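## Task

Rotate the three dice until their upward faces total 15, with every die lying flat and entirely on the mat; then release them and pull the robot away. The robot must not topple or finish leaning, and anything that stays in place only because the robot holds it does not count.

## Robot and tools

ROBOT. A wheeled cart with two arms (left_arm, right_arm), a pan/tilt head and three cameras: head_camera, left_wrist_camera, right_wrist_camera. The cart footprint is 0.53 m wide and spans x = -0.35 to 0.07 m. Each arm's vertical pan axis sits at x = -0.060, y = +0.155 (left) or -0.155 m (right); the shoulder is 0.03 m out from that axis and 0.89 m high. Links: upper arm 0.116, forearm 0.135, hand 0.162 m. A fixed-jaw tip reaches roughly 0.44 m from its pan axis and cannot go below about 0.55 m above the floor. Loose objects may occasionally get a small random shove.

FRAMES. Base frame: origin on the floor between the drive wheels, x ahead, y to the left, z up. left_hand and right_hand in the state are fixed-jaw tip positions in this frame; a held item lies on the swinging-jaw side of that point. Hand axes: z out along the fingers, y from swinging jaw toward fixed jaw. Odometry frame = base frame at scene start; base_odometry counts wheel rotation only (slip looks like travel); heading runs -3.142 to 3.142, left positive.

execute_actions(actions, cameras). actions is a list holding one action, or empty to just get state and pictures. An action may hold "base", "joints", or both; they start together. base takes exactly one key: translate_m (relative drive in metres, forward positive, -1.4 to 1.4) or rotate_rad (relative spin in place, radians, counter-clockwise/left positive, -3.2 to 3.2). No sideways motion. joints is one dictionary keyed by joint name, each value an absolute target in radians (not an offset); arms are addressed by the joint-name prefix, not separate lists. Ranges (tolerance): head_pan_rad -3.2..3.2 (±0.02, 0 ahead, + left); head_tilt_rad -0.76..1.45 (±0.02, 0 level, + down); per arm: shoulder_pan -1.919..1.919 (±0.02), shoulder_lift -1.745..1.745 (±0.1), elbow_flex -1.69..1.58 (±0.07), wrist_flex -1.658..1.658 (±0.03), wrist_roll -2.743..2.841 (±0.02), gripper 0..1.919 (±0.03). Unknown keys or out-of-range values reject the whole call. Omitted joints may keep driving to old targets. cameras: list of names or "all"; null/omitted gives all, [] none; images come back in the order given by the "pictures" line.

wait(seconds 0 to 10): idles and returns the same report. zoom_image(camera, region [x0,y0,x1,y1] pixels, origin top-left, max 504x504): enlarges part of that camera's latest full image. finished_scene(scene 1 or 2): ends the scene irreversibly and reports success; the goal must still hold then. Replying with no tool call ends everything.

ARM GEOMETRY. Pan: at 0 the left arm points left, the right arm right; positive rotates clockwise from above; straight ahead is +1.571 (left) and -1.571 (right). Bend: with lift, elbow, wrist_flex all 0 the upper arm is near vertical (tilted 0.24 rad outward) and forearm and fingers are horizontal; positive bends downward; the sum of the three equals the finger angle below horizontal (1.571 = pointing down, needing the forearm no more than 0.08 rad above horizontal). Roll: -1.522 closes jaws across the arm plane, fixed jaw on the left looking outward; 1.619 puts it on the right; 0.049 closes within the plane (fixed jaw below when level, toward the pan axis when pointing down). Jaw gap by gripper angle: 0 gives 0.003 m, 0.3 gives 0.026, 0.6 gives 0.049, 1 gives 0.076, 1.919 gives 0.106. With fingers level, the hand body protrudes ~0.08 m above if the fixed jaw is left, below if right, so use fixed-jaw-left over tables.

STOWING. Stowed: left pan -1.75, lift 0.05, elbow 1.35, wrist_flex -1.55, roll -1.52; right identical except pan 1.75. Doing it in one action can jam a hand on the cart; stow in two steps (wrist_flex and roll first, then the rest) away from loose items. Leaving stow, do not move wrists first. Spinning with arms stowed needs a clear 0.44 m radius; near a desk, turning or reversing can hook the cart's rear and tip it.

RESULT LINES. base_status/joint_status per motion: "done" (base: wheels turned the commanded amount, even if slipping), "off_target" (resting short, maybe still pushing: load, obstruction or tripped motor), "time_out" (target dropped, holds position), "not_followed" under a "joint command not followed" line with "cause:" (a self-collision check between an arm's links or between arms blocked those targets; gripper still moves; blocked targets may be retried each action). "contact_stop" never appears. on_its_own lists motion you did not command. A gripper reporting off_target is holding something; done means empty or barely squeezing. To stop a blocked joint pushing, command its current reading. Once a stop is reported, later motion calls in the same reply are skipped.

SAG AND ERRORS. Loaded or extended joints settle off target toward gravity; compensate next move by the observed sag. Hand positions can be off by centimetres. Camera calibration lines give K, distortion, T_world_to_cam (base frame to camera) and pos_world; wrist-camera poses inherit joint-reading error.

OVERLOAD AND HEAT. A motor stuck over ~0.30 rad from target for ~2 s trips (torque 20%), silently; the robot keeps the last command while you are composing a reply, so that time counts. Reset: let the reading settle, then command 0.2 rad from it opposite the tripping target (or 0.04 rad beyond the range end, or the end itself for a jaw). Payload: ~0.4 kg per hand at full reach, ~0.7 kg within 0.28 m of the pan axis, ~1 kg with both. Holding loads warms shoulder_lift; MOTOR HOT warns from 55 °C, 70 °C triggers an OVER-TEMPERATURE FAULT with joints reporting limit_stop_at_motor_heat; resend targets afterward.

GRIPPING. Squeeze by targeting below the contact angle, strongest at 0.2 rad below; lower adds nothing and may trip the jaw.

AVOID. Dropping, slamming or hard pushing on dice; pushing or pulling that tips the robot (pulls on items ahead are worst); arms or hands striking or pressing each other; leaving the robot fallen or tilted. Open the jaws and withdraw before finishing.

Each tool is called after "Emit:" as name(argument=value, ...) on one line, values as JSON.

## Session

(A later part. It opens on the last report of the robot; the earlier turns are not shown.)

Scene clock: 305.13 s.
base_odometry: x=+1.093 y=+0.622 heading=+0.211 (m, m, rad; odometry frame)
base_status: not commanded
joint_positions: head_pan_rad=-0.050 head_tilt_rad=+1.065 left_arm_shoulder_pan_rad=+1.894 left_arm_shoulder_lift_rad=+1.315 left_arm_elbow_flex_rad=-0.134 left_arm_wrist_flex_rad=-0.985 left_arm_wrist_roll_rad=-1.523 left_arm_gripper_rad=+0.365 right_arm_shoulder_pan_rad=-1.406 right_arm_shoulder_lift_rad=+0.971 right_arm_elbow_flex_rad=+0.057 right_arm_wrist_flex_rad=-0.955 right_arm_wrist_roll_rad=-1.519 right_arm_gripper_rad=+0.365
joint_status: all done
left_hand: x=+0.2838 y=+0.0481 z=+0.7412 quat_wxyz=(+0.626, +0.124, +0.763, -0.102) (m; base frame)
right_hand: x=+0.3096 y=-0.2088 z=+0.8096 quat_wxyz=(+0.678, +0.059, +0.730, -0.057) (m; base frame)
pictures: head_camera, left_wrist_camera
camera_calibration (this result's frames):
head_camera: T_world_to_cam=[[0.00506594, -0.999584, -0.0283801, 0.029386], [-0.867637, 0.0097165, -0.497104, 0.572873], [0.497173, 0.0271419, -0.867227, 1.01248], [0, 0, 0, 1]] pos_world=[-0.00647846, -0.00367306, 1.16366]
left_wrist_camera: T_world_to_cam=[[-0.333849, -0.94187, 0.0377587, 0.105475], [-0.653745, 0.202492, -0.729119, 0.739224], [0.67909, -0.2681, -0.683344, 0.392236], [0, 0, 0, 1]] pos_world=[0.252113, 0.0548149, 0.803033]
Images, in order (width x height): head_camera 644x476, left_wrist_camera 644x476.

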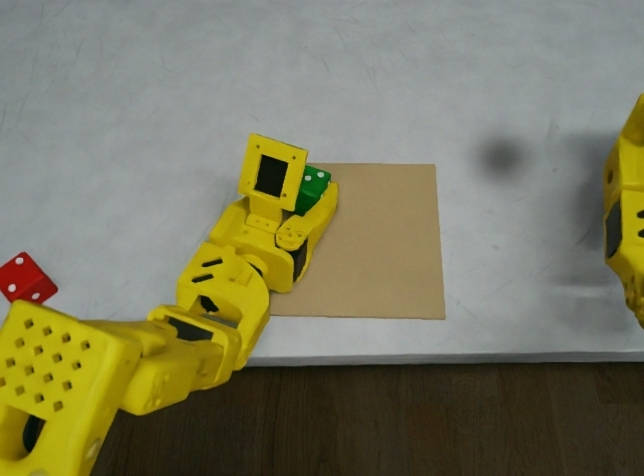

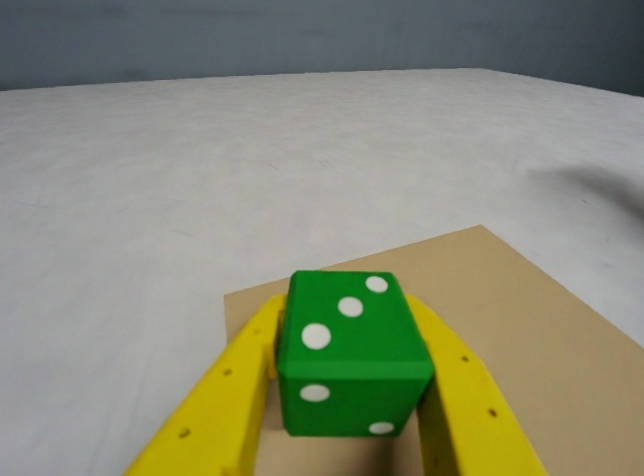

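Emit:
execute_actions(actions=[{"joints":{"left_arm_shoulder_lift_rad":1.32}}], cameras=["head_camera","left_wrist_camera"])

Scene clock: 316.80 s.
base_odometry: x=+1.093 y=+0.622 heading=+0.211 (m, m, rad; odometry frame)
base_status: not commanded
joint_positions: head_pan_rad=-0.050 head_tilt_rad=+1.065 left_arm_shoulder_pan_rad=+1.894 left_arm_shoulder_lift_rad=+1.332 left_arm_elbow_flex_rad=-0.142 left_arm_wrist_flex_rad=-0.991 left_arm_wrist_roll_rad=-1.523 left_arm_gripper_rad=+0.365 right_arm_shoulder_pan_rad=-1.406 right_arm_shoulder_lift_rad=+0.971 right_arm_elbow_flex_rad=+0.057 right_arm_wrist_flex_rad=-0.955 right_arm_wrist_roll_rad=-1.519 right_arm_gripper_rad=+0.365
joint_status: all done
left_hand: x=+0.2826 y=+0.0484 z=+0.7383 quat_wxyz=(+0.625, +0.125, +0.764, -0.102) (m; base frame)
right_hand: x=+0.3096 y=-0.2088 z=+0.8096 quat_wxyz=(+0.678, +0.059, +0.730, -0.057) (m; base frame)
pictures: head_camera, left_wrist_camera
camera_calibration (this result's frames):
head_camera: T_world_to_cam=[[0.0050661, -0.999584, -0.0283801, 0.029386], [-0.867637, 0.00971637, -0.497104, 0.572873], [0.497173, 0.027142, -0.867227, 1.01248], [0, 0, 0, 1]] pos_world=[-0.00647846, -0.00367305, 1.16366]
left_wrist_camera: T_world_to_cam=[[-0.333739, -0.941907, 0.0378124, 0.105496], [-0.655863, 0.203201, -0.727017, 0.735248], [0.677099, -0.267433, -0.685578, 0.39329], [0, 0, 0, 1]] pos_world=[0.251134, 0.0551426, 0.80018]
Images, in order (width x height): head_camera 644x476, left_wrist_camera 644x476.

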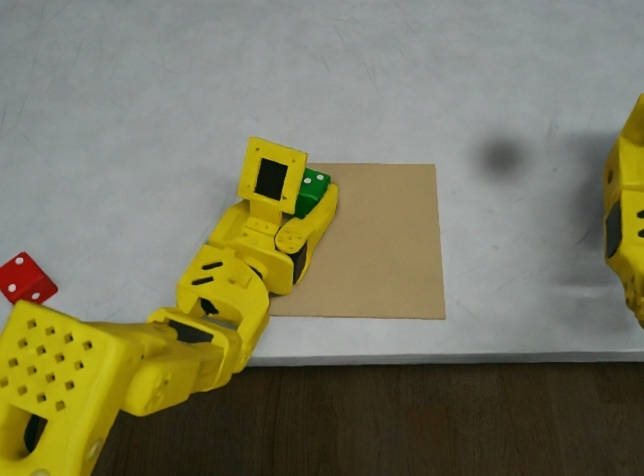

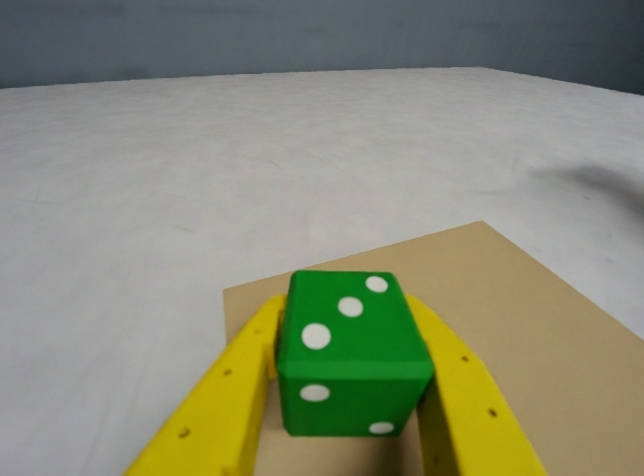

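Emit:
execute_actions(actions=[{"joints":{"left_arm_gripper_rad":0.55}}], cameras=["head_camera","left_wrist_camera"])

Scene clock: 321.07 s.
base_odometry: x=+1.093 y=+0.622 heading=+0.211 (m, m, rad; odometry frame)
base_status: not commanded
joint_positions: head_pan_rad=-0.050 head_tilt_rad=+1.065 left_arm_shoulder_pan_rad=+1.894 left_arm_shoulder_lift_rad=+1.338 left_arm_elbow_flex_rad=-0.142 left_arm_wrist_flex_rad=-0.991 left_arm_wrist_roll_rad=-1.523 left_arm_gripper_rad=+0.542 right_arm_shoulder_pan_rad=-1.406 right_arm_shoulder_lift_rad=+0.971 right_arm_elbow_flex_rad=+0.057 right_arm_wrist_flex_rad=-0.955 right_arm_wrist_roll_rad=-1.519 right_arm_gripper_rad=+0.365
joint_status: all done
left_hand: x=+0.2817 y=+0.0487 z=+0.7363 quat_wxyz=(+0.623, +0.125, +0.766, -0.101) (m; base frame)
right_hand: x=+0.3096 y=-0.2088 z=+0.8096 quat_wxyz=(+0.678, +0.059, +0.730, -0.057) (m; base frame)
pictures: head_camera, left_wrist_camera
camera_calibration (this result's frames):
head_camera: T_world_to_cam=[[0.00506602, -0.999584, -0.0283801, 0.029386], [-0.867637, 0.00971644, -0.497104, 0.572873], [0.497173, 0.027142, -0.867227, 1.01248], [0, 0, 0, 1]] pos_world=[-0.00647846, -0.00367305, 1.16366]
left_wrist_camera: T_world_to_cam=[[-0.333518, -0.941981, 0.0379188, 0.105418], [-0.660081, 0.204613, -0.722791, 0.731134], [0.673097, -0.266094, -0.690025, 0.396947], [0, 0, 0, 1]] pos_world=[0.250583, 0.0553271, 0.798363]
Images, in order (width x height): head_camera 644x476, left_wrist_camera 644x476.

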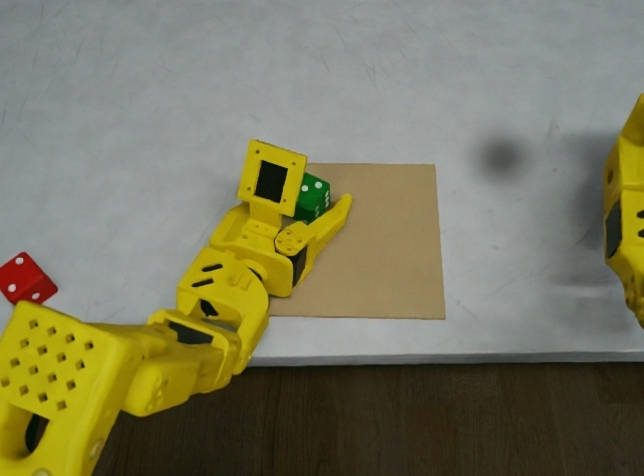

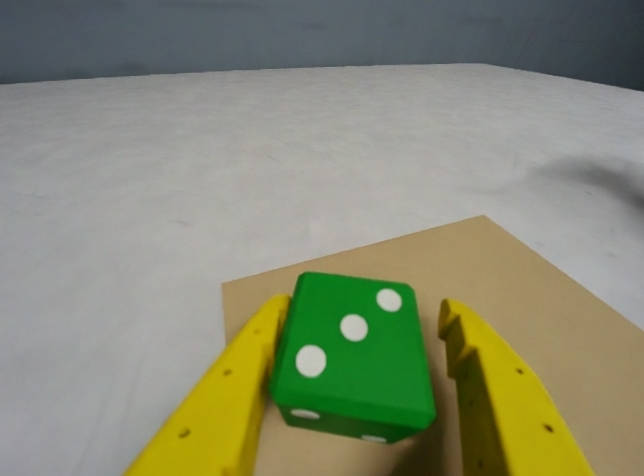

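Emit:
execute_actions(actions=[{"joints":{"left_arm_shoulder_pan_rad":1.865,"left_arm_shoulder_lift_rad":0.9,"right_arm_shoulder_pan_rad":-1.6,"right_arm_elbow_flex_rad":0.15,"right_arm_wrist_flex_rad":-1.05}}], cameras=["head_camera"])

Scene clock: 340.27 s.
base_odometry: x=+1.093 y=+0.622 heading=+0.211 (m, m, rad; odometry frame)
base_status: not commanded
joint_positions: head_pan_rad=-0.050 head_tilt_rad=+1.065 left_arm_shoulder_pan_rad=+1.871 left_arm_shoulder_lift_rad=+0.965 left_arm_elbow_flex_rad=-0.142 left_arm_wrist_flex_rad=-0.991 left_arm_wrist_roll_rad=-1.523 left_arm_gripper_rad=+0.543 right_arm_shoulder_pan_rad=-1.594 right_arm_shoulder_lift_rad=+0.971 right_arm_elbow_flex_rad=+0.152 right_arm_wrist_flex_rad=-1.032 right_arm_wrist_roll_rad=-1.519 right_arm_gripper_rad=+0.365
joint_status: all done
left_hand: x=+0.3175 y=+0.0463 z=+0.8663 quat_wxyz=(+0.755, +0.097, +0.638, -0.114) (m; base frame)
right_hand: x=+0.3018 y=-0.1388 z=+0.8001 quat_wxyz=(+0.674, -0.010, +0.739, +0.007) (m; base frame)
pictures: head_camera
camera_calibration (this result's frames):
head_camera: T_world_to_cam=[[0.00506593, -0.999584, -0.0283801, 0.029386], [-0.867637, 0.00971651, -0.497104, 0.572873], [0.497173, 0.0271419, -0.867227, 1.01248], [0, 0, 0, 1]] pos_world=[-0.00647845, -0.00367306, 1.16366]
Images, in order (width x height): head_camera 644x476.

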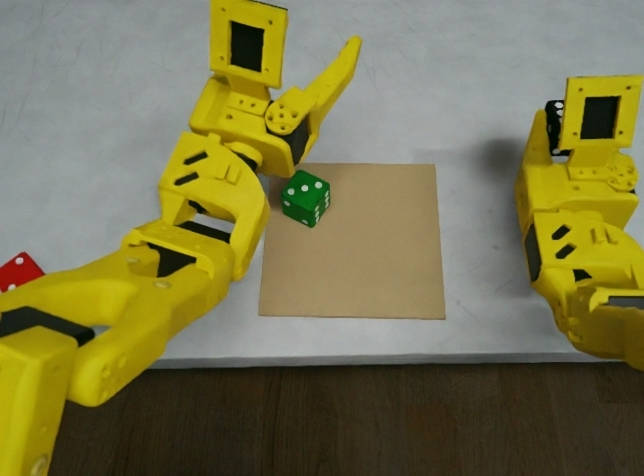

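Emit:
execute_actions(actions=[{"base":{"rotate_rad":0.06},"joints":{"left_arm_shoulder_pan_rad":1.115,"left_arm_shoulder_lift_rad":0.3,"left_arm_elbow_flex_rad":-0.07,"left_arm_wrist_flex_rad":1.28,"left_arm_wrist_roll_rad":-1.04,"left_arm_gripper_rad":0.7,"right_arm_shoulder_pan_rad":-1.915,"right_arm_shoulder_lift_rad":1.05}}])

Scene clock: 355.60 s.
base_odometry: x=+1.093 y=+0.622 heading=+0.272 (m, m, rad; odometry frame)
base_status: done
joint_positions: head_pan_rad=-0.050 head_tilt_rad=+1.065 left_arm_shoulder_pan_rad=+1.122 left_arm_shoulder_lift_rad=+0.353 left_arm_elbow_flex_rad=-0.067 left_arm_wrist_flex_rad=+1.275 left_arm_wrist_roll_rad=-1.047 left_arm_gripper_rad=+0.693 right_arm_shoulder_pan_rad=-1.909 right_arm_shoulder_lift_rad=+1.067 right_arm_elbow_flex_rad=+0.152 right_arm_wrist_flex_rad=-1.032 right_arm_wrist_roll_rad=-1.519 right_arm_gripper_rad=+0.365
joint_status: all done
left_hand: x=+0.1392 y=+0.2583 z=+0.7963 quat_wxyz=(+0.005, -0.446, +0.895, +0.000) (m; base frame)
right_hand: x=+0.2692 y=-0.0311 z=+0.7691 quat_wxyz=(+0.629, -0.131, +0.759, +0.106) (m; base frame)
pictures: head_camera, left_wrist_camera, right_wrist_camera
camera_calibration (this result's frames):
head_camera: T_world_to_cam=[[0.00513708, -0.999584, -0.0283801, 0.0293893], [-0.867637, 0.00965475, -0.497105, 0.572874], [0.497172, 0.0271772, -0.867226, 1.01247], [0, 0, 0, 1]] pos_world=[-0.00647821, -0.00367017, 1.16366]
left_wrist_camera: T_world_to_cam=[[0.817387, -0.575334, 0.0294723, 0.00487289], [-0.503446, -0.688514, 0.522006, -0.14476], [-0.280036, -0.441519, -0.852433, 0.897362], [0, 0, 0, 1]] pos_world=[0.174431, 0.299336, 0.840363]
right_wrist_camera: T_world_to_cam=[[0.293582, -0.955109, 0.0397054, -0.152373], [-0.622028, -0.222409, -0.750743, 0.760452], [0.725873, 0.195707, -0.6594, 0.380394], [0, 0, 0, 1]] pos_world=[0.241639, -0.0508473, 0.827787]
Images, in order (width x height): head_camera 644x476, left_wrist_camera 644x476, right_wrist_camera 644x476.

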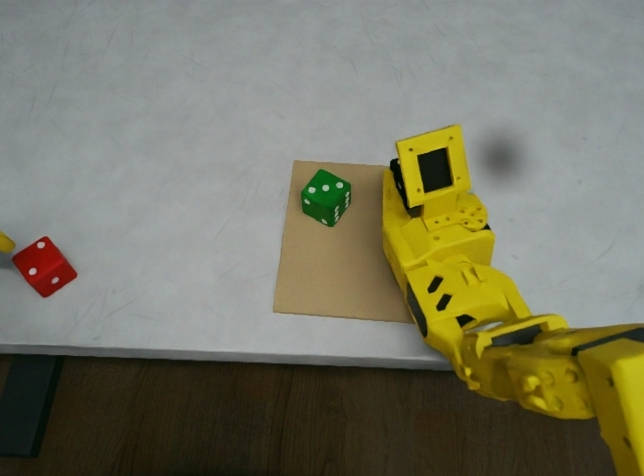

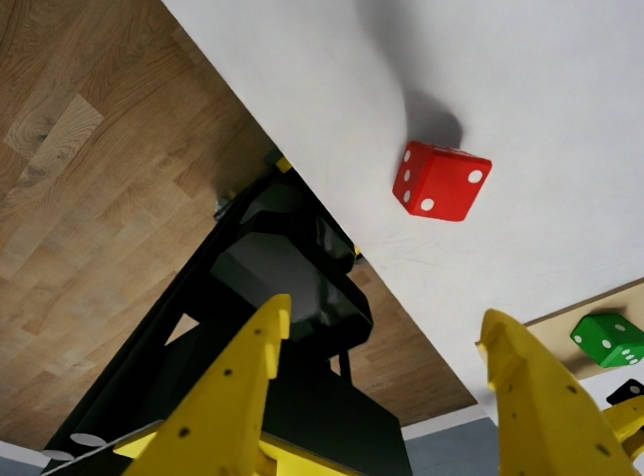

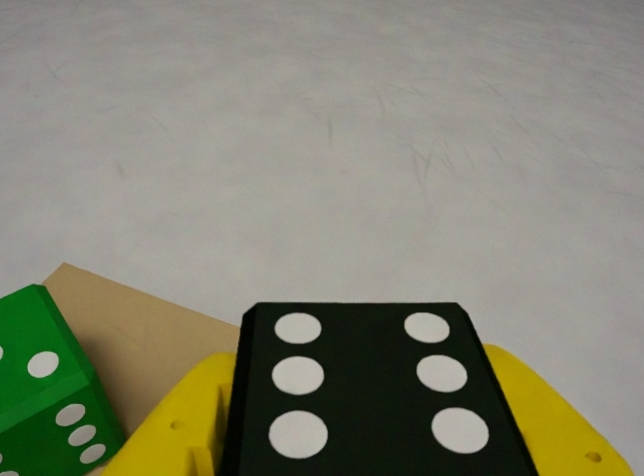

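Emit:
execute_actions(actions=[{"joints":{"right_arm_shoulder_lift_rad":1.225,"right_arm_elbow_flex_rad":-0.012,"right_arm_wrist_flex_rad":-1.08}}], cameras=["head_camera","right_wrist_camera"])

Scene clock: 367.33 s.
base_odometry: x=+1.093 y=+0.622 heading=+0.272 (m, m, rad; odometry frame)
base_status: not commanded
joint_positions: head_pan_rad=-0.050 head_tilt_rad=+1.065 left_arm_shoulder_pan_rad=+1.122 left_arm_shoulder_lift_rad=+0.353 left_arm_elbow_flex_rad=-0.067 left_arm_wrist_flex_rad=+1.275 left_arm_wrist_roll_rad=-1.047 left_arm_gripper_rad=+0.693 right_arm_shoulder_pan_rad=-1.909 right_arm_shoulder_lift_rad=+1.241 right_arm_elbow_flex_rad=+0.015 right_arm_wrist_flex_rad=-1.062 right_arm_wrist_roll_rad=-1.519 right_arm_gripper_rad=+0.365
joint_status: all done
left_hand: x=+0.1392 y=+0.2583 z=+0.7963 quat_wxyz=(+0.005, -0.446, +0.895, +0.000) (m; base frame)
right_hand: x=+0.2677 y=-0.0316 z=+0.7460 quat_wxyz=(+0.626, -0.131, +0.761, +0.106) (m; base frame)
pictures: head_camera, right_wrist_camera
camera_calibration (this result's frames):
head_camera: T_world_to_cam=[[0.00513724, -0.999584, -0.0283801, 0.0293893], [-0.867637, 0.00965462, -0.497105, 0.572874], [0.497172, 0.0271773, -0.867226, 1.01247], [0, 0, 0, 1]] pos_world=[-0.0064782, -0.00367017, 1.16366]
right_wrist_camera: T_world_to_cam=[[0.29387, -0.955008, 0.0400087, -0.151821], [-0.627442, -0.224311, -0.745655, 0.739706], [0.72108, 0.194023, -0.66513, 0.371878], [0, 0, 0, 1]] pos_world=[0.240584, -0.051218, 0.804987]
Images, in order (width x height): head_camera 644x476, right_wrist_camera 644x476.

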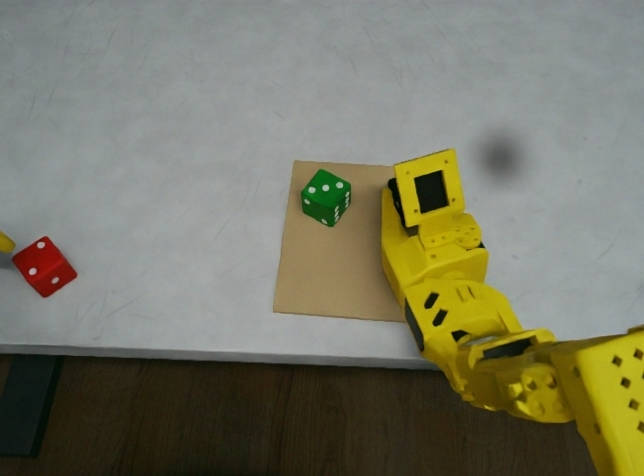

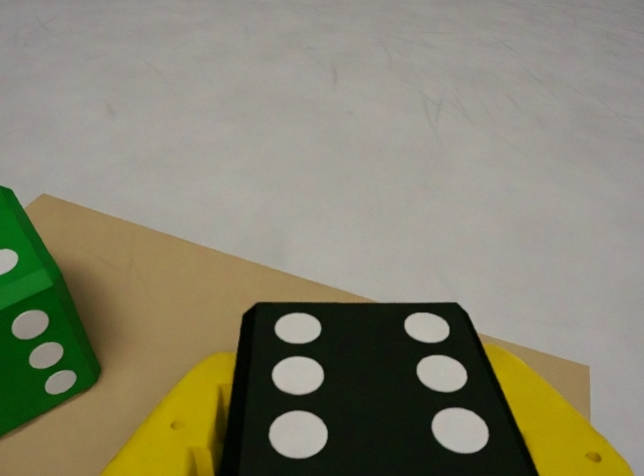

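Emit:
execute_actions(actions=[{"joints":{"right_arm_shoulder_lift_rad":1.25}}], cameras=["right_wrist_camera"])

Scene clock: 375.27 s.
base_odometry: x=+1.093 y=+0.622 heading=+0.272 (m, m, rad; odometry frame)
base_status: not commanded
joint_positions: head_pan_rad=-0.050 head_tilt_rad=+1.065 left_arm_shoulder_pan_rad=+1.122 left_arm_shoulder_lift_rad=+0.353 left_arm_elbow_flex_rad=-0.067 left_arm_wrist_flex_rad=+1.275 left_arm_wrist_roll_rad=-1.047 left_arm_gripper_rad=+0.693 right_arm_shoulder_pan_rad=-1.909 right_arm_shoulder_lift_rad=+1.260 right_arm_elbow_flex_rad=+0.010 right_arm_wrist_flex_rad=-1.067 right_arm_wrist_roll_rad=-1.519 right_arm_gripper_rad=+0.365
joint_status: all done
left_hand: x=+0.1392 y=+0.2583 z=+0.7963 quat_wxyz=(+0.005, -0.446, +0.895, +0.000) (m; base frame)
right_hand: x=+0.2660 y=-0.0323 z=+0.7418 quat_wxyz=(+0.623, -0.132, +0.764, +0.105) (m; base frame)
pictures: right_wrist_camera
camera_calibration (this result's frames):
right_wrist_camera: T_world_to_cam=[[0.294219, -0.954885, 0.0403695, -0.152083], [-0.63389, -0.226578, -0.73949, 0.732381], [0.715275, 0.191982, -0.671956, 0.377023], [0, 0, 0, 1]] pos_world=[0.23932, -0.0516624, 0.801071]
Images, in order (width x height): right_wrist_camera 644x476.

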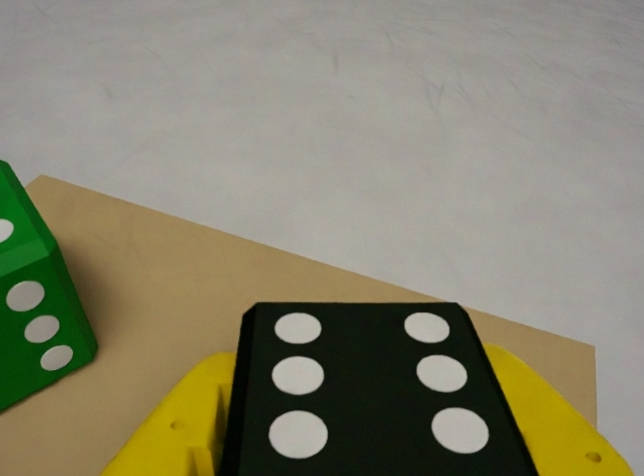

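Contact is showing (the elbow and wrist readings gave way). Releasing.

Emit:
execute_actions(actions=[{"joints":{"right_arm_gripper_rad":0.55}}], cameras=["right_wrist_camera"])

Emit:
execute_actions(actions=[{"joints":{"right_arm_shoulder_lift_rad":0.8}}], cameras=["head_camera"])

Scene clock: 379.30 s.
base_odometry: x=+1.093 y=+0.622 heading=+0.272 (m, m, rad; odometry frame)
base_status: not commanded
joint_positions: head_pan_rad=-0.050 head_tilt_rad=+1.065 left_arm_shoulder_pan_rad=+1.122 left_arm_shoulder_lift_rad=+0.353 left_arm_elbow_flex_rad=-0.067 left_arm_wrist_flex_rad=+1.275 left_arm_wrist_roll_rad=-1.047 left_arm_gripper_rad=+0.693 right_arm_shoulder_pan_rad=-1.909 right_arm_shoulder_lift_rad=+1.263 right_arm_elbow_flex_rad=+0.010 right_arm_wrist_flex_rad=-1.067 right_arm_wrist_roll_rad=-1.519 right_arm_gripper_rad=+0.541
joint_status: all done
left_hand: x=+0.1392 y=+0.2583 z=+0.7963 quat_wxyz=(+0.005, -0.446, +0.895, +0.000) (m; base frame)
right_hand: x=+0.2655 y=-0.0324 z=+0.7408 quat_wxyz=(+0.622, -0.132, +0.765, +0.105) (m; base frame)
pictures: right_wrist_camera
camera_calibration (this result's frames):
right_wrist_camera: T_world_to_cam=[[0.294336, -0.954844, 0.040489, -0.15218], [-0.636027, -0.227329, -0.737422, 0.730356], [0.713327, 0.191298, -0.674218, 0.378885], [0, 0, 0, 1]] pos_world=[0.239049, -0.0517573, 0.800193]
Images, in order (width x height): right_wrist_camera 644x476.

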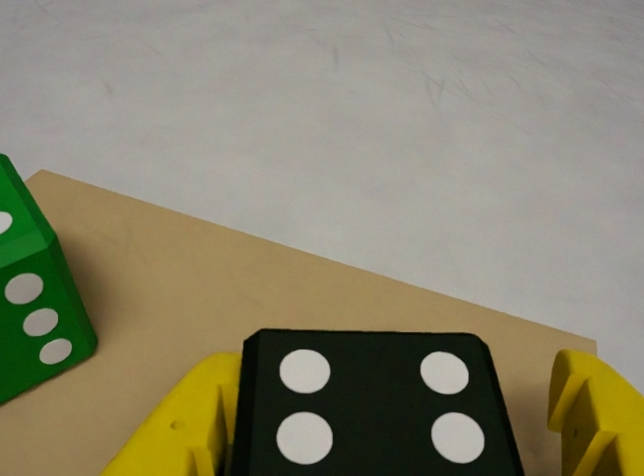

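Scene clock: 380.33 s.
base_odometry: x=+1.093 y=+0.622 heading=+0.272 (m, m, rad; odometry frame)
base_status: not commanded
joint_positions: head_pan_rad=-0.050 head_tilt_rad=+1.065 left_arm_shoulder_pan_rad=+1.122 left_arm_shoulder_lift_rad=+0.353 left_arm_elbow_flex_rad=-0.067 left_arm_wrist_flex_rad=+1.275 left_arm_wrist_roll_rad=-1.047 left_arm_gripper_rad=+0.693 right_arm_shoulder_pan_rad=-1.909 right_arm_shoulder_lift_rad=+0.864 right_arm_elbow_flex_rad=+0.010 right_arm_wrist_flex_rad=-1.067 right_arm_wrist_roll_rad=-1.519 right_arm_gripper_rad=+0.542
joint_status: all done
left_hand: x=+0.1392 y=+0.2583 z=+0.7963 quat_wxyz=(+0.005, -0.446, +0.895, +0.000) (m; base frame)
right_hand: x=+0.2981 y=-0.0210 z=+0.8761 quat_wxyz=(+0.761, -0.108, +0.627, +0.129) (m; base frame)
pictures: head_camera
camera_calibration (this result's frames):
head_camera: T_world_to_cam=[[0.00513721, -0.999584, -0.0283801, 0.0293893], [-0.867637, 0.00965464, -0.497105, 0.572874], [0.497172, 0.0271773, -0.867226, 1.01247], [0, 0, 0, 1]] pos_world=[-0.00647821, -0.00367017, 1.16366]
Images, in order (width x height): head_camera 644x476.

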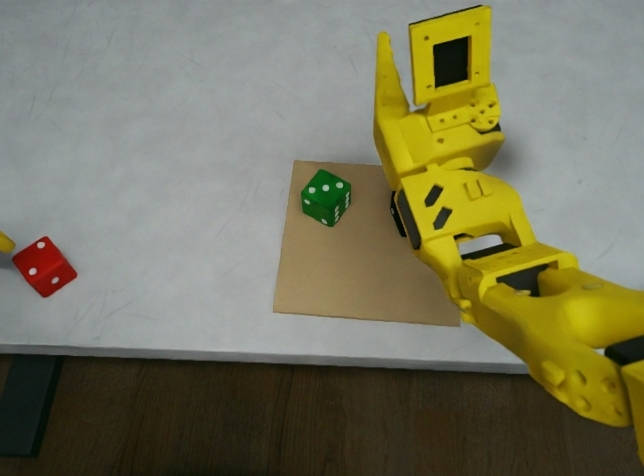

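Emit:
execute_actions(actions=[{"joints":{"left_arm_shoulder_pan_rad":1.238,"left_arm_shoulder_lift_rad":0.856,"left_arm_elbow_flex_rad":-0.695,"left_arm_wrist_flex_rad":1.365,"left_arm_wrist_roll_rad":-0.994,"right_arm_shoulder_pan_rad":-1.1,"right_arm_shoulder_lift_rad":0.4}}], cameras=["head_camera","left_wrist_camera"])

Scene clock: 392.53 s.
base_odometry: x=+1.093 y=+0.622 heading=+0.272 (m, m, rad; odometry frame)
base_status: not commanded
joint_positions: head_pan_rad=-0.050 head_tilt_rad=+1.065 left_arm_shoulder_pan_rad=+1.231 left_arm_shoulder_lift_rad=+0.875 left_arm_elbow_flex_rad=-0.662 left_arm_wrist_flex_rad=+1.360 left_arm_wrist_roll_rad=-1.001 left_arm_gripper_rad=+0.693 right_arm_shoulder_pan_rad=-1.106 right_arm_shoulder_lift_rad=+0.461 right_arm_elbow_flex_rad=+0.010 right_arm_wrist_flex_rad=-1.067 right_arm_wrist_roll_rad=-1.519 right_arm_gripper_rad=+0.542
joint_status: all done
left_hand: x=+0.1860 y=+0.2489 z=+0.7608 quat_wxyz=(-0.001, -0.417, +0.909, +0.000) (m; base frame)
right_hand: x=+0.2663 y=-0.3098 z=+1.0157 quat_wxyz=(+0.859, +0.107, +0.456, -0.205) (m; base frame)
pictures: head_camera, left_wrist_camera
camera_calibration (this result's frames):
head_camera: T_world_to_cam=[[0.0051372, -0.999584, -0.0283801, 0.0293893], [-0.867637, 0.00965466, -0.497105, 0.572874], [0.497172, 0.0271773, -0.867226, 1.01247], [0, 0, 0, 1]] pos_world=[-0.00647821, -0.00367017, 1.16366]
left_wrist_camera: T_world_to_cam=[[0.779912, -0.625451, 0.0234059, -0.0137397], [-0.539718, -0.65313, 0.531155, -0.118204], [-0.316924, -0.426887, -0.846952, 0.875101], [0, 0, 0, 1]] pos_world=[0.224259, 0.287773, 0.804275]
Images, in order (width x height): head_camera 644x476, left_wrist_camera 644x476.

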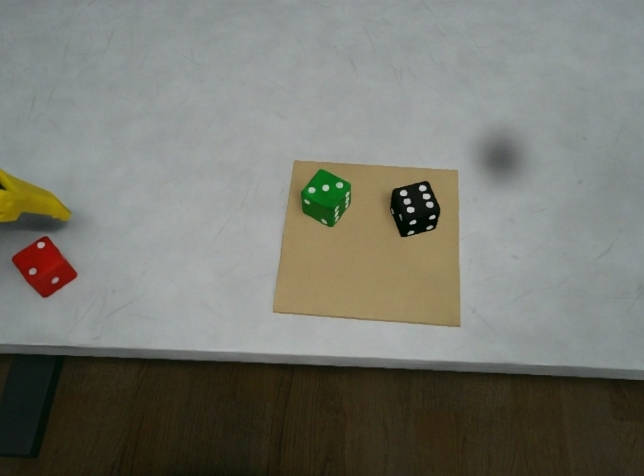

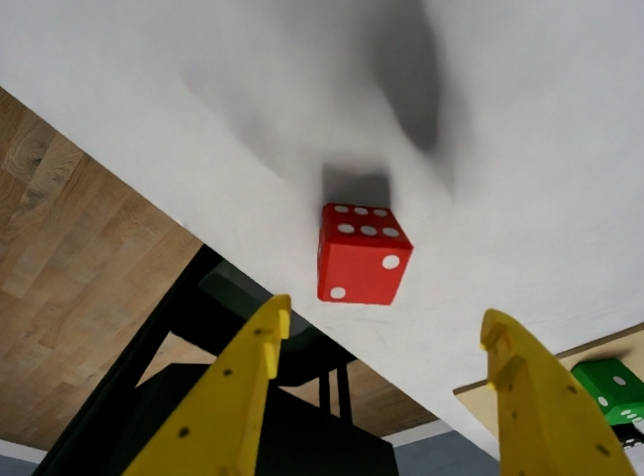

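Emit:
execute_actions(actions=[{"joints":{"left_arm_shoulder_lift_rad":0.996,"left_arm_elbow_flex_rad":-0.607,"left_arm_wrist_flex_rad":1.155}}], cameras=["left_wrist_camera"])

Scene clock: 401.50 s.
base_odometry: x=+1.093 y=+0.622 heading=+0.272 (m, m, rad; odometry frame)
base_status: not commanded
joint_positions: head_pan_rad=-0.050 head_tilt_rad=+1.065 left_arm_shoulder_pan_rad=+1.231 left_arm_shoulder_lift_rad=+1.016 left_arm_elbow_flex_rad=-0.604 left_arm_wrist_flex_rad=+1.161 left_arm_wrist_roll_rad=-1.001 left_arm_gripper_rad=+0.693 right_arm_shoulder_pan_rad=-1.106 right_arm_shoulder_lift_rad=+0.461 right_arm_elbow_flex_rad=+0.010 right_arm_wrist_flex_rad=-1.067 right_arm_wrist_roll_rad=-1.519 right_arm_gripper_rad=+0.542
joint_status: all done
left_hand: x=+0.1849 y=+0.2485 z=+0.7198 quat_wxyz=(-0.001, -0.417, +0.909, +0.000) (m; base frame)
right_hand: x=+0.2663 y=-0.3098 z=+1.0157 quat_wxyz=(+0.859, +0.107, +0.456, -0.205) (m; base frame)
pictures: left_wrist_camera
camera_calibration (this result's frames):
left_wrist_camera: T_world_to_cam=[[0.779912, -0.625451, 0.0234059, -0.012162], [-0.539718, -0.65313, 0.531155, -0.0972478], [-0.316924, -0.426887, -0.846952, 0.839814], [0, 0, 0, 1]] pos_world=[0.223156, 0.287383, 0.76322]
Images, in order (width x height): left_wrist_camera 644x476.

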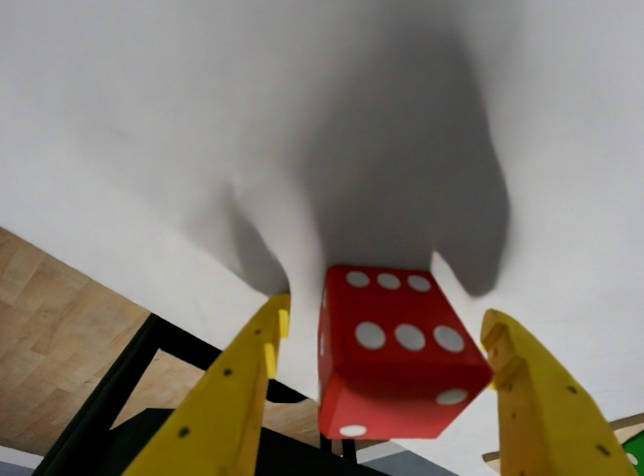

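Emit:
execute_actions(actions=[{"joints":{"left_arm_gripper_rad":0.17}}], cameras=["left_wrist_camera"])

Emit:
execute_actions(actions=[{"base":{"rotate_rad":-0.07},"joints":{"left_arm_shoulder_lift_rad":0.55,"left_arm_wrist_flex_rad":1.0}}], cameras=["left_wrist_camera"])

Scene clock: 405.50 s.
base_odometry: x=+1.093 y=+0.622 heading=+0.272 (m, m, rad; odometry frame)
base_status: not commanded
joint_positions: head_pan_rad=-0.050 head_tilt_rad=+1.065 left_arm_shoulder_pan_rad=+1.234 left_arm_shoulder_lift_rad=+1.016 left_arm_elbow_flex_rad=-0.604 left_arm_wrist_flex_rad=+1.158 left_arm_wrist_roll_rad=-1.001 left_arm_gripper_rad=+0.365 right_arm_shoulder_pan_rad=-1.106 right_arm_shoulder_lift_rad=+0.461 right_arm_elbow_flex_rad=+0.010 right_arm_wrist_flex_rad=-1.067 right_arm_wrist_roll_rad=-1.519 right_arm_gripper_rad=+0.542
joint_status: left_arm_gripper_rad off_target (ended at +0.365, target +0.170)
left_hand: x=+0.1856 y=+0.2479 z=+0.7197 quat_wxyz=(+0.000, -0.416, +0.909, +0.000) (m; base frame)
right_hand: x=+0.2663 y=-0.3098 z=+1.0157 quat_wxyz=(+0.859, +0.107, +0.456, -0.205) (m; base frame)
pictures: left_wrist_camera
camera_calibration (this result's frames):
left_wrist_camera: T_world_to_cam=[[0.77792, -0.627865, 0.0250226, -0.0133107], [-0.543254, -0.652008, 0.528923, -0.0952364], [-0.315778, -0.425054, -0.848301, 0.840093], [0, 0, 0, 1]] pos_world=[0.2239, 0.286632, 0.763357]
Images, in order (width x height): left_wrist_camera 644x476.

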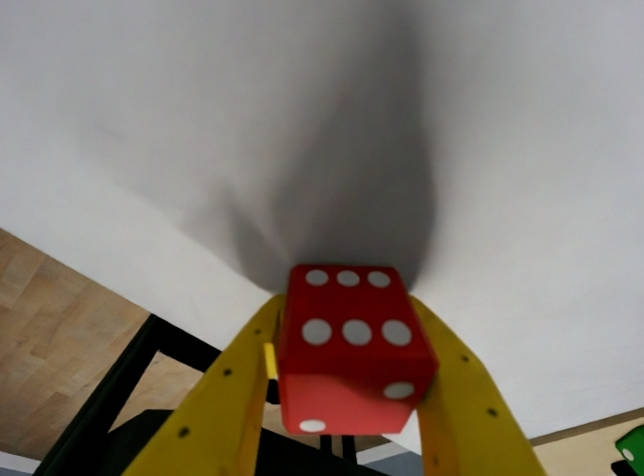

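Scene clock: 406.53 s.
base_odometry: x=+1.094 y=+0.622 heading=+0.202 (m, m, rad; odometry frame)
base_status: done
joint_positions: head_pan_rad=-0.050 head_tilt_rad=+1.065 left_arm_shoulder_pan_rad=+1.234 left_arm_shoulder_lift_rad=+0.615 left_arm_elbow_flex_rad=-0.602 left_arm_wrist_flex_rad=+1.011 left_arm_wrist_roll_rad=-1.001 left_arm_gripper_rad=+0.364 right_arm_shoulder_pan_rad=-1.103 right_arm_shoulder_lift_rad=+0.461 right_arm_elbow_flex_rad=+0.010 right_arm_wrist_flex_rad=-1.067 right_arm_wrist_roll_rad=-1.519 right_arm_gripper_rad=+0.542
joint_status: all done
left_hand: x=+0.2523 y=+0.2712 z=+0.8339 quat_wxyz=(+0.269, -0.400, +0.876, -0.025) (m; base frame)
right_hand: x=+0.2658 y=-0.3108 z=+1.0157 quat_wxyz=(+0.859, +0.108, +0.456, -0.206) (m; base frame)
pictures: left_wrist_camera
camera_calibration (this result's frames):
left_wrist_camera: T_world_to_cam=[[0.693315, -0.657466, 0.295048, -0.249195], [-0.702588, -0.707754, 0.0738551, 0.330613], [0.160264, -0.258502, -0.952624, 0.889642], [0, 0, 0, 1]] pos_world=[0.262477, 0.300129, 0.896602]
Images, in order (width x height): left_wrist_camera 644x476.

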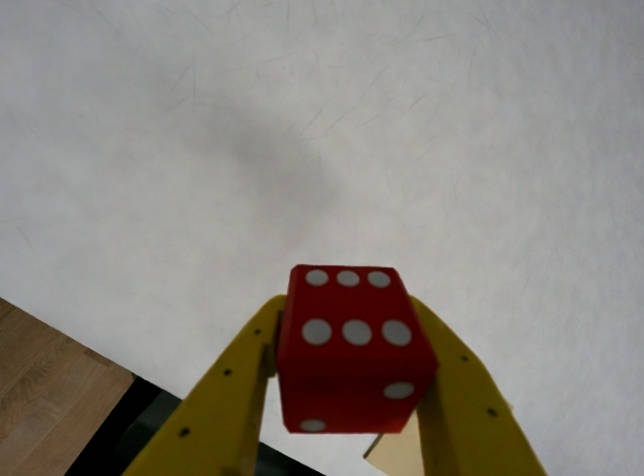

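Emit:
execute_actions(actions=[{"base":{"translate_m":-0.063},"joints":{"left_arm_shoulder_pan_rad":1.90,"left_arm_elbow_flex_rad":-0.138,"left_arm_wrist_flex_rad":-1.0,"left_arm_wrist_roll_rad":-1.53}}], cameras=[])

Emit:
execute_actions(actions=[{"joints":{"left_arm_shoulder_lift_rad":1.26}}], cameras=["head_camera","left_wrist_camera"])

Scene clock: 419.33 s.
base_odometry: x=+1.033 y=+0.610 heading=+0.204 (m, m, rad; odometry frame)
base_status: done
joint_positions: head_pan_rad=-0.050 head_tilt_rad=+1.065 left_arm_shoulder_pan_rad=+1.895 left_arm_shoulder_lift_rad=+0.615 left_arm_elbow_flex_rad=-0.133 left_arm_wrist_flex_rad=-0.985 left_arm_wrist_roll_rad=-1.523 left_arm_gripper_rad=+0.364 right_arm_shoulder_pan_rad=-1.103 right_arm_shoulder_lift_rad=+0.461 right_arm_elbow_flex_rad=+0.010 right_arm_wrist_flex_rad=-1.067 right_arm_wrist_roll_rad=-1.519 right_arm_gripper_rad=+0.542
joint_status: all done
left_hand: x=+0.3035 y=+0.0408 z=+0.9889 quat_wxyz=(+0.849, +0.082, +0.502, -0.139) (m; base frame)
right_hand: x=+0.2658 y=-0.3108 z=+1.0157 quat_wxyz=(+0.859, +0.108, +0.456, -0.206) (m; base frame)
pictures: none
No camera images: the call's "cameras" was empty. Leave "cameras" out to get every camera's image.

Scene clock: 420.53 s.
base_odometry: x=+1.033 y=+0.610 heading=+0.204 (m, m, rad; odometry frame)
base_status: not commanded
joint_positions: head_pan_rad=-0.050 head_tilt_rad=+1.065 left_arm_shoulder_pan_rad=+1.895 left_arm_shoulder_lift_rad=+1.284 left_arm_elbow_flex_rad=-0.133 left_arm_wrist_flex_rad=-0.987 left_arm_wrist_roll_rad=-1.523 left_arm_gripper_rad=+0.364 right_arm_shoulder_pan_rad=-1.103 right_arm_shoulder_lift_rad=+0.461 right_arm_elbow_flex_rad=+0.010 right_arm_wrist_flex_rad=-1.067 right_arm_wrist_roll_rad=-1.519 right_arm_gripper_rad=+0.542
joint_status: all done
left_hand: x=+0.2877 y=+0.0461 z=+0.7513 quat_wxyz=(+0.638, +0.123, +0.753, -0.104) (m; base frame)
right_hand: x=+0.2658 y=-0.3108 z=+1.0157 quat_wxyz=(+0.859, +0.108, +0.456, -0.206) (m; base frame)
pictures: head_camera, left_wrist_camera
camera_calibration (this result's frames):
head_camera: T_world_to_cam=[[0.0051521, -0.999584, -0.0283778, 0.0293874], [-0.867617, 0.00964172, -0.49714, 0.572916], [0.497207, 0.0271824, -0.867206, 1.01245], [0, 0, 0, 1]] pos_world=[-0.00647867, -0.00366959, 1.16366]
left_wrist_camera: T_world_to_cam=[[-0.336383, -0.94099, 0.037202, 0.105719], [-0.63193, 0.196259, -0.749764, 0.759075], [0.69822, -0.275717, -0.660658, 0.373736], [0, 0, 0, 1]] pos_world=[0.254295, 0.0535501, 0.812106]
Images, in order (width x height): head_camera 644x476, left_wrist_camera 644x476.

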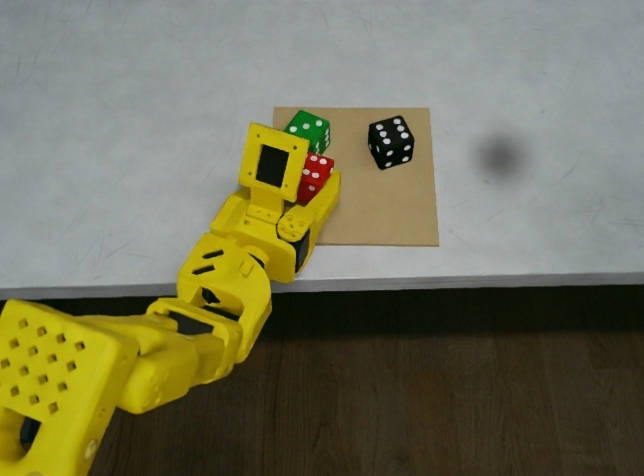

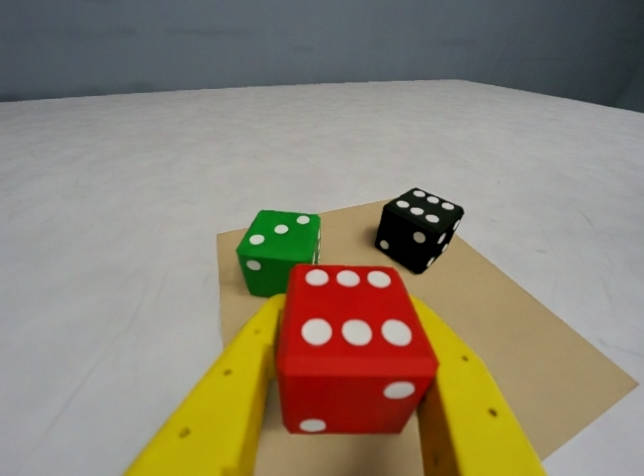

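Emit:
execute_actions(actions=[{"joints":{"left_arm_shoulder_lift_rad":1.315}}], cameras=["left_wrist_camera"])

Scene clock: 425.13 s.
base_odometry: x=+1.033 y=+0.610 heading=+0.204 (m, m, rad; odometry frame)
base_status: not commanded
joint_positions: head_pan_rad=-0.050 head_tilt_rad=+1.065 left_arm_shoulder_pan_rad=+1.895 left_arm_shoulder_lift_rad=+1.330 left_arm_elbow_flex_rad=-0.133 left_arm_wrist_flex_rad=-0.988 left_arm_wrist_roll_rad=-1.523 left_arm_gripper_rad=+0.364 right_arm_shoulder_pan_rad=-1.103 right_arm_shoulder_lift_rad=+0.461 right_arm_elbow_flex_rad=+0.010 right_arm_wrist_flex_rad=-1.067 right_arm_wrist_roll_rad=-1.519 right_arm_gripper_rad=+0.542
joint_status: all done
left_hand: x=+0.2812 y=+0.0483 z=+0.7364 quat_wxyz=(+0.621, +0.126, +0.767, -0.102) (m; base frame)
right_hand: x=+0.2658 y=-0.3108 z=+1.0157 quat_wxyz=(+0.859, +0.108, +0.456, -0.206) (m; base frame)
pictures: left_wrist_camera
camera_calibration (this result's frames):
left_wrist_camera: T_world_to_cam=[[-0.334797, -0.941524, 0.0379976, 0.105141], [-0.662912, 0.206684, -0.719604, 0.729311], [0.669671, -0.266111, -0.693344, 0.400626], [0, 0, 0, 1]] pos_world=[0.250382, 0.0548668, 0.798592]
Images, in order (width x height): left_wrist_camera 644x476.

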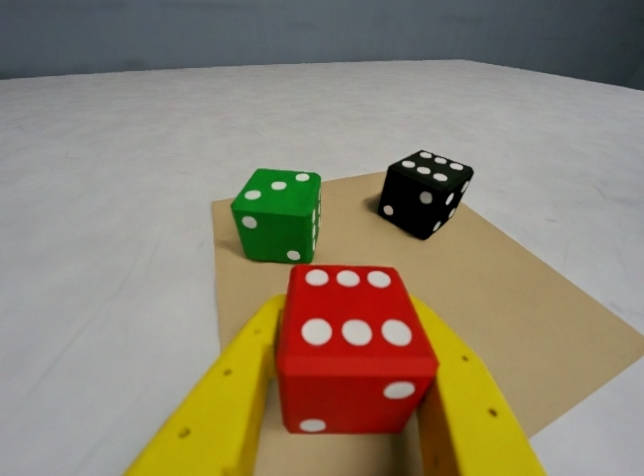

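Emit:
execute_actions(actions=[{"joints":{"left_arm_gripper_rad":0.55}}], cameras=["left_wrist_camera"])

Emit:
execute_actions(actions=[{"joints":{"left_arm_shoulder_pan_rad":1.865,"left_arm_shoulder_lift_rad":0.85}}], cameras=["head_camera"])

Emit:
execute_actions(actions=[{"base":{"translate_m":-0.12},"joints":{"left_arm_shoulder_pan_rad":1.1,"left_arm_shoulder_lift_rad":0.4,"head_tilt_rad":0.85}}], cameras=["head_camera"])

Scene clock: 430.97 s.
base_odometry: x=+1.033 y=+0.610 heading=+0.204 (m, m, rad; odometry frame)
base_status: not commanded
joint_positions: head_pan_rad=-0.050 head_tilt_rad=+1.065 left_arm_shoulder_pan_rad=+1.895 left_arm_shoulder_lift_rad=+1.332 left_arm_elbow_flex_rad=-0.133 left_arm_wrist_flex_rad=-0.988 left_arm_wrist_roll_rad=-1.523 left_arm_gripper_rad=+0.542 right_arm_shoulder_pan_rad=-1.103 right_arm_shoulder_lift_rad=+0.461 right_arm_elbow_flex_rad=+0.010 right_arm_wrist_flex_rad=-1.067 right_arm_wrist_roll_rad=-1.519 right_arm_gripper_rad=+0.542
joint_status: all done
left_hand: x=+0.2810 y=+0.0484 z=+0.7359 quat_wxyz=(+0.621, +0.126, +0.767, -0.101) (m; base frame)
right_hand: x=+0.2658 y=-0.3108 z=+1.0157 quat_wxyz=(+0.859, +0.108, +0.456, -0.206) (m; base frame)
pictures: left_wrist_camera
camera_calibration (this result's frames):
left_wrist_camera: T_world_to_cam=[[-0.334742, -0.941542, 0.0380237, 0.105122], [-0.663957, 0.207036, -0.718538, 0.728274], [0.668662, -0.265771, -0.694447, 0.401532], [0, 0, 0, 1]] pos_world=[0.250243, 0.0549136, 0.798138]
Images, in order (width x height): left_wrist_camera 644x476.

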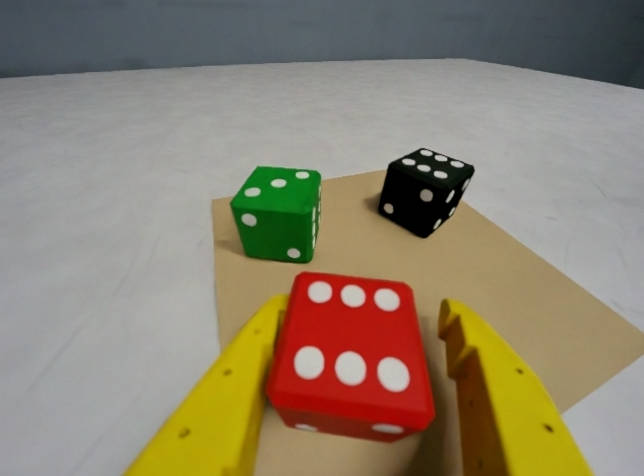

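Scene clock: 432.03 s.
base_odometry: x=+1.033 y=+0.610 heading=+0.204 (m, m, rad; odometry frame)
base_status: not commanded
joint_positions: head_pan_rad=-0.050 head_tilt_rad=+1.065 left_arm_shoulder_pan_rad=+1.871 left_arm_shoulder_lift_rad=+0.916 left_arm_elbow_flex_rad=-0.133 left_arm_wrist_flex_rad=-0.988 left_arm_wrist_roll_rad=-1.523 left_arm_gripper_rad=+0.543 right_arm_shoulder_pan_rad=-1.103 right_arm_shoulder_lift_rad=+0.461 right_arm_elbow_flex_rad=+0.010 right_arm_wrist_flex_rad=-1.067 right_arm_wrist_roll_rad=-1.519 right_arm_gripper_rad=+0.542
joint_status: all done
left_hand: x=+0.3179 y=+0.0462 z=+0.8813 quat_wxyz=(+0.767, +0.094, +0.624, -0.116) (m; base frame)
right_hand: x=+0.2658 y=-0.3108 z=+1.0157 quat_wxyz=(+0.859, +0.108, +0.456, -0.206) (m; base frame)
pictures: head_camera
camera_calibration (this result's frames):
head_camera: T_world_to_cam=[[0.00515201, -0.999584, -0.0283778, 0.0293874], [-0.867617, 0.00964179, -0.49714, 0.572916], [0.497207, 0.0271823, -0.867206, 1.01245], [0, 0, 0, 1]] pos_world=[-0.00647867, -0.00366959, 1.16366]
Images, in order (width x height): head_camera 644x476.

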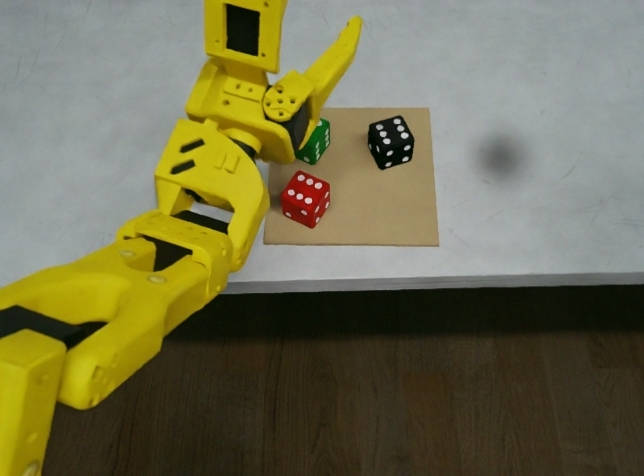

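Scene clock: 433.43 s.
base_odometry: x=+0.915 y=+0.586 heading=+0.200 (m, m, rad; odometry frame)
base_status: done
joint_positions: head_pan_rad=-0.050 head_tilt_rad=+0.865 left_arm_shoulder_pan_rad=+1.105 left_arm_shoulder_lift_rad=+0.457 left_arm_elbow_flex_rad=-0.133 left_arm_wrist_flex_rad=-0.988 left_arm_wrist_roll_rad=-1.523 left_arm_gripper_rad=+0.543 right_arm_shoulder_pan_rad=-1.103 right_arm_shoulder_lift_rad=+0.461 right_arm_elbow_flex_rad=+0.010 right_arm_wrist_flex_rad=-1.067 right_arm_wrist_roll_rad=-1.519 right_arm_gripper_rad=+0.542
joint_status: all done
left_hand: x=+0.2594 y=+0.3241 z=+1.0432 quat_wxyz=(+0.875, -0.101, +0.426, +0.207) (m; base frame)
right_hand: x=+0.2658 y=-0.3108 z=+1.0157 quat_wxyz=(+0.859, +0.108, +0.456, -0.206) (m; base frame)
pictures: head_camera
camera_calibration (this result's frames):
head_camera: T_world_to_cam=[[0.00969452, -0.999811, -0.0168719, 0.0163576], [-0.751478, 0.00384669, -0.659747, 0.765534], [0.659687, 0.0190748, -0.751299, 0.88668], [0, 0, 0, 1]] pos_world=[-0.00980705, -0.00350351, 1.1715]
Images, in order (width x height): head_camera 644x476.

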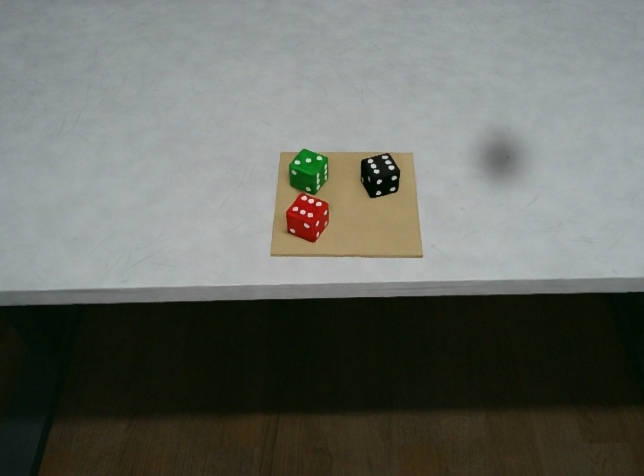

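The tops read 3 + 6 + 6 = 15, and all three dice are flat on the mat.

Emit:
finished_scene(scene=1)

The scene is finished: the task was done.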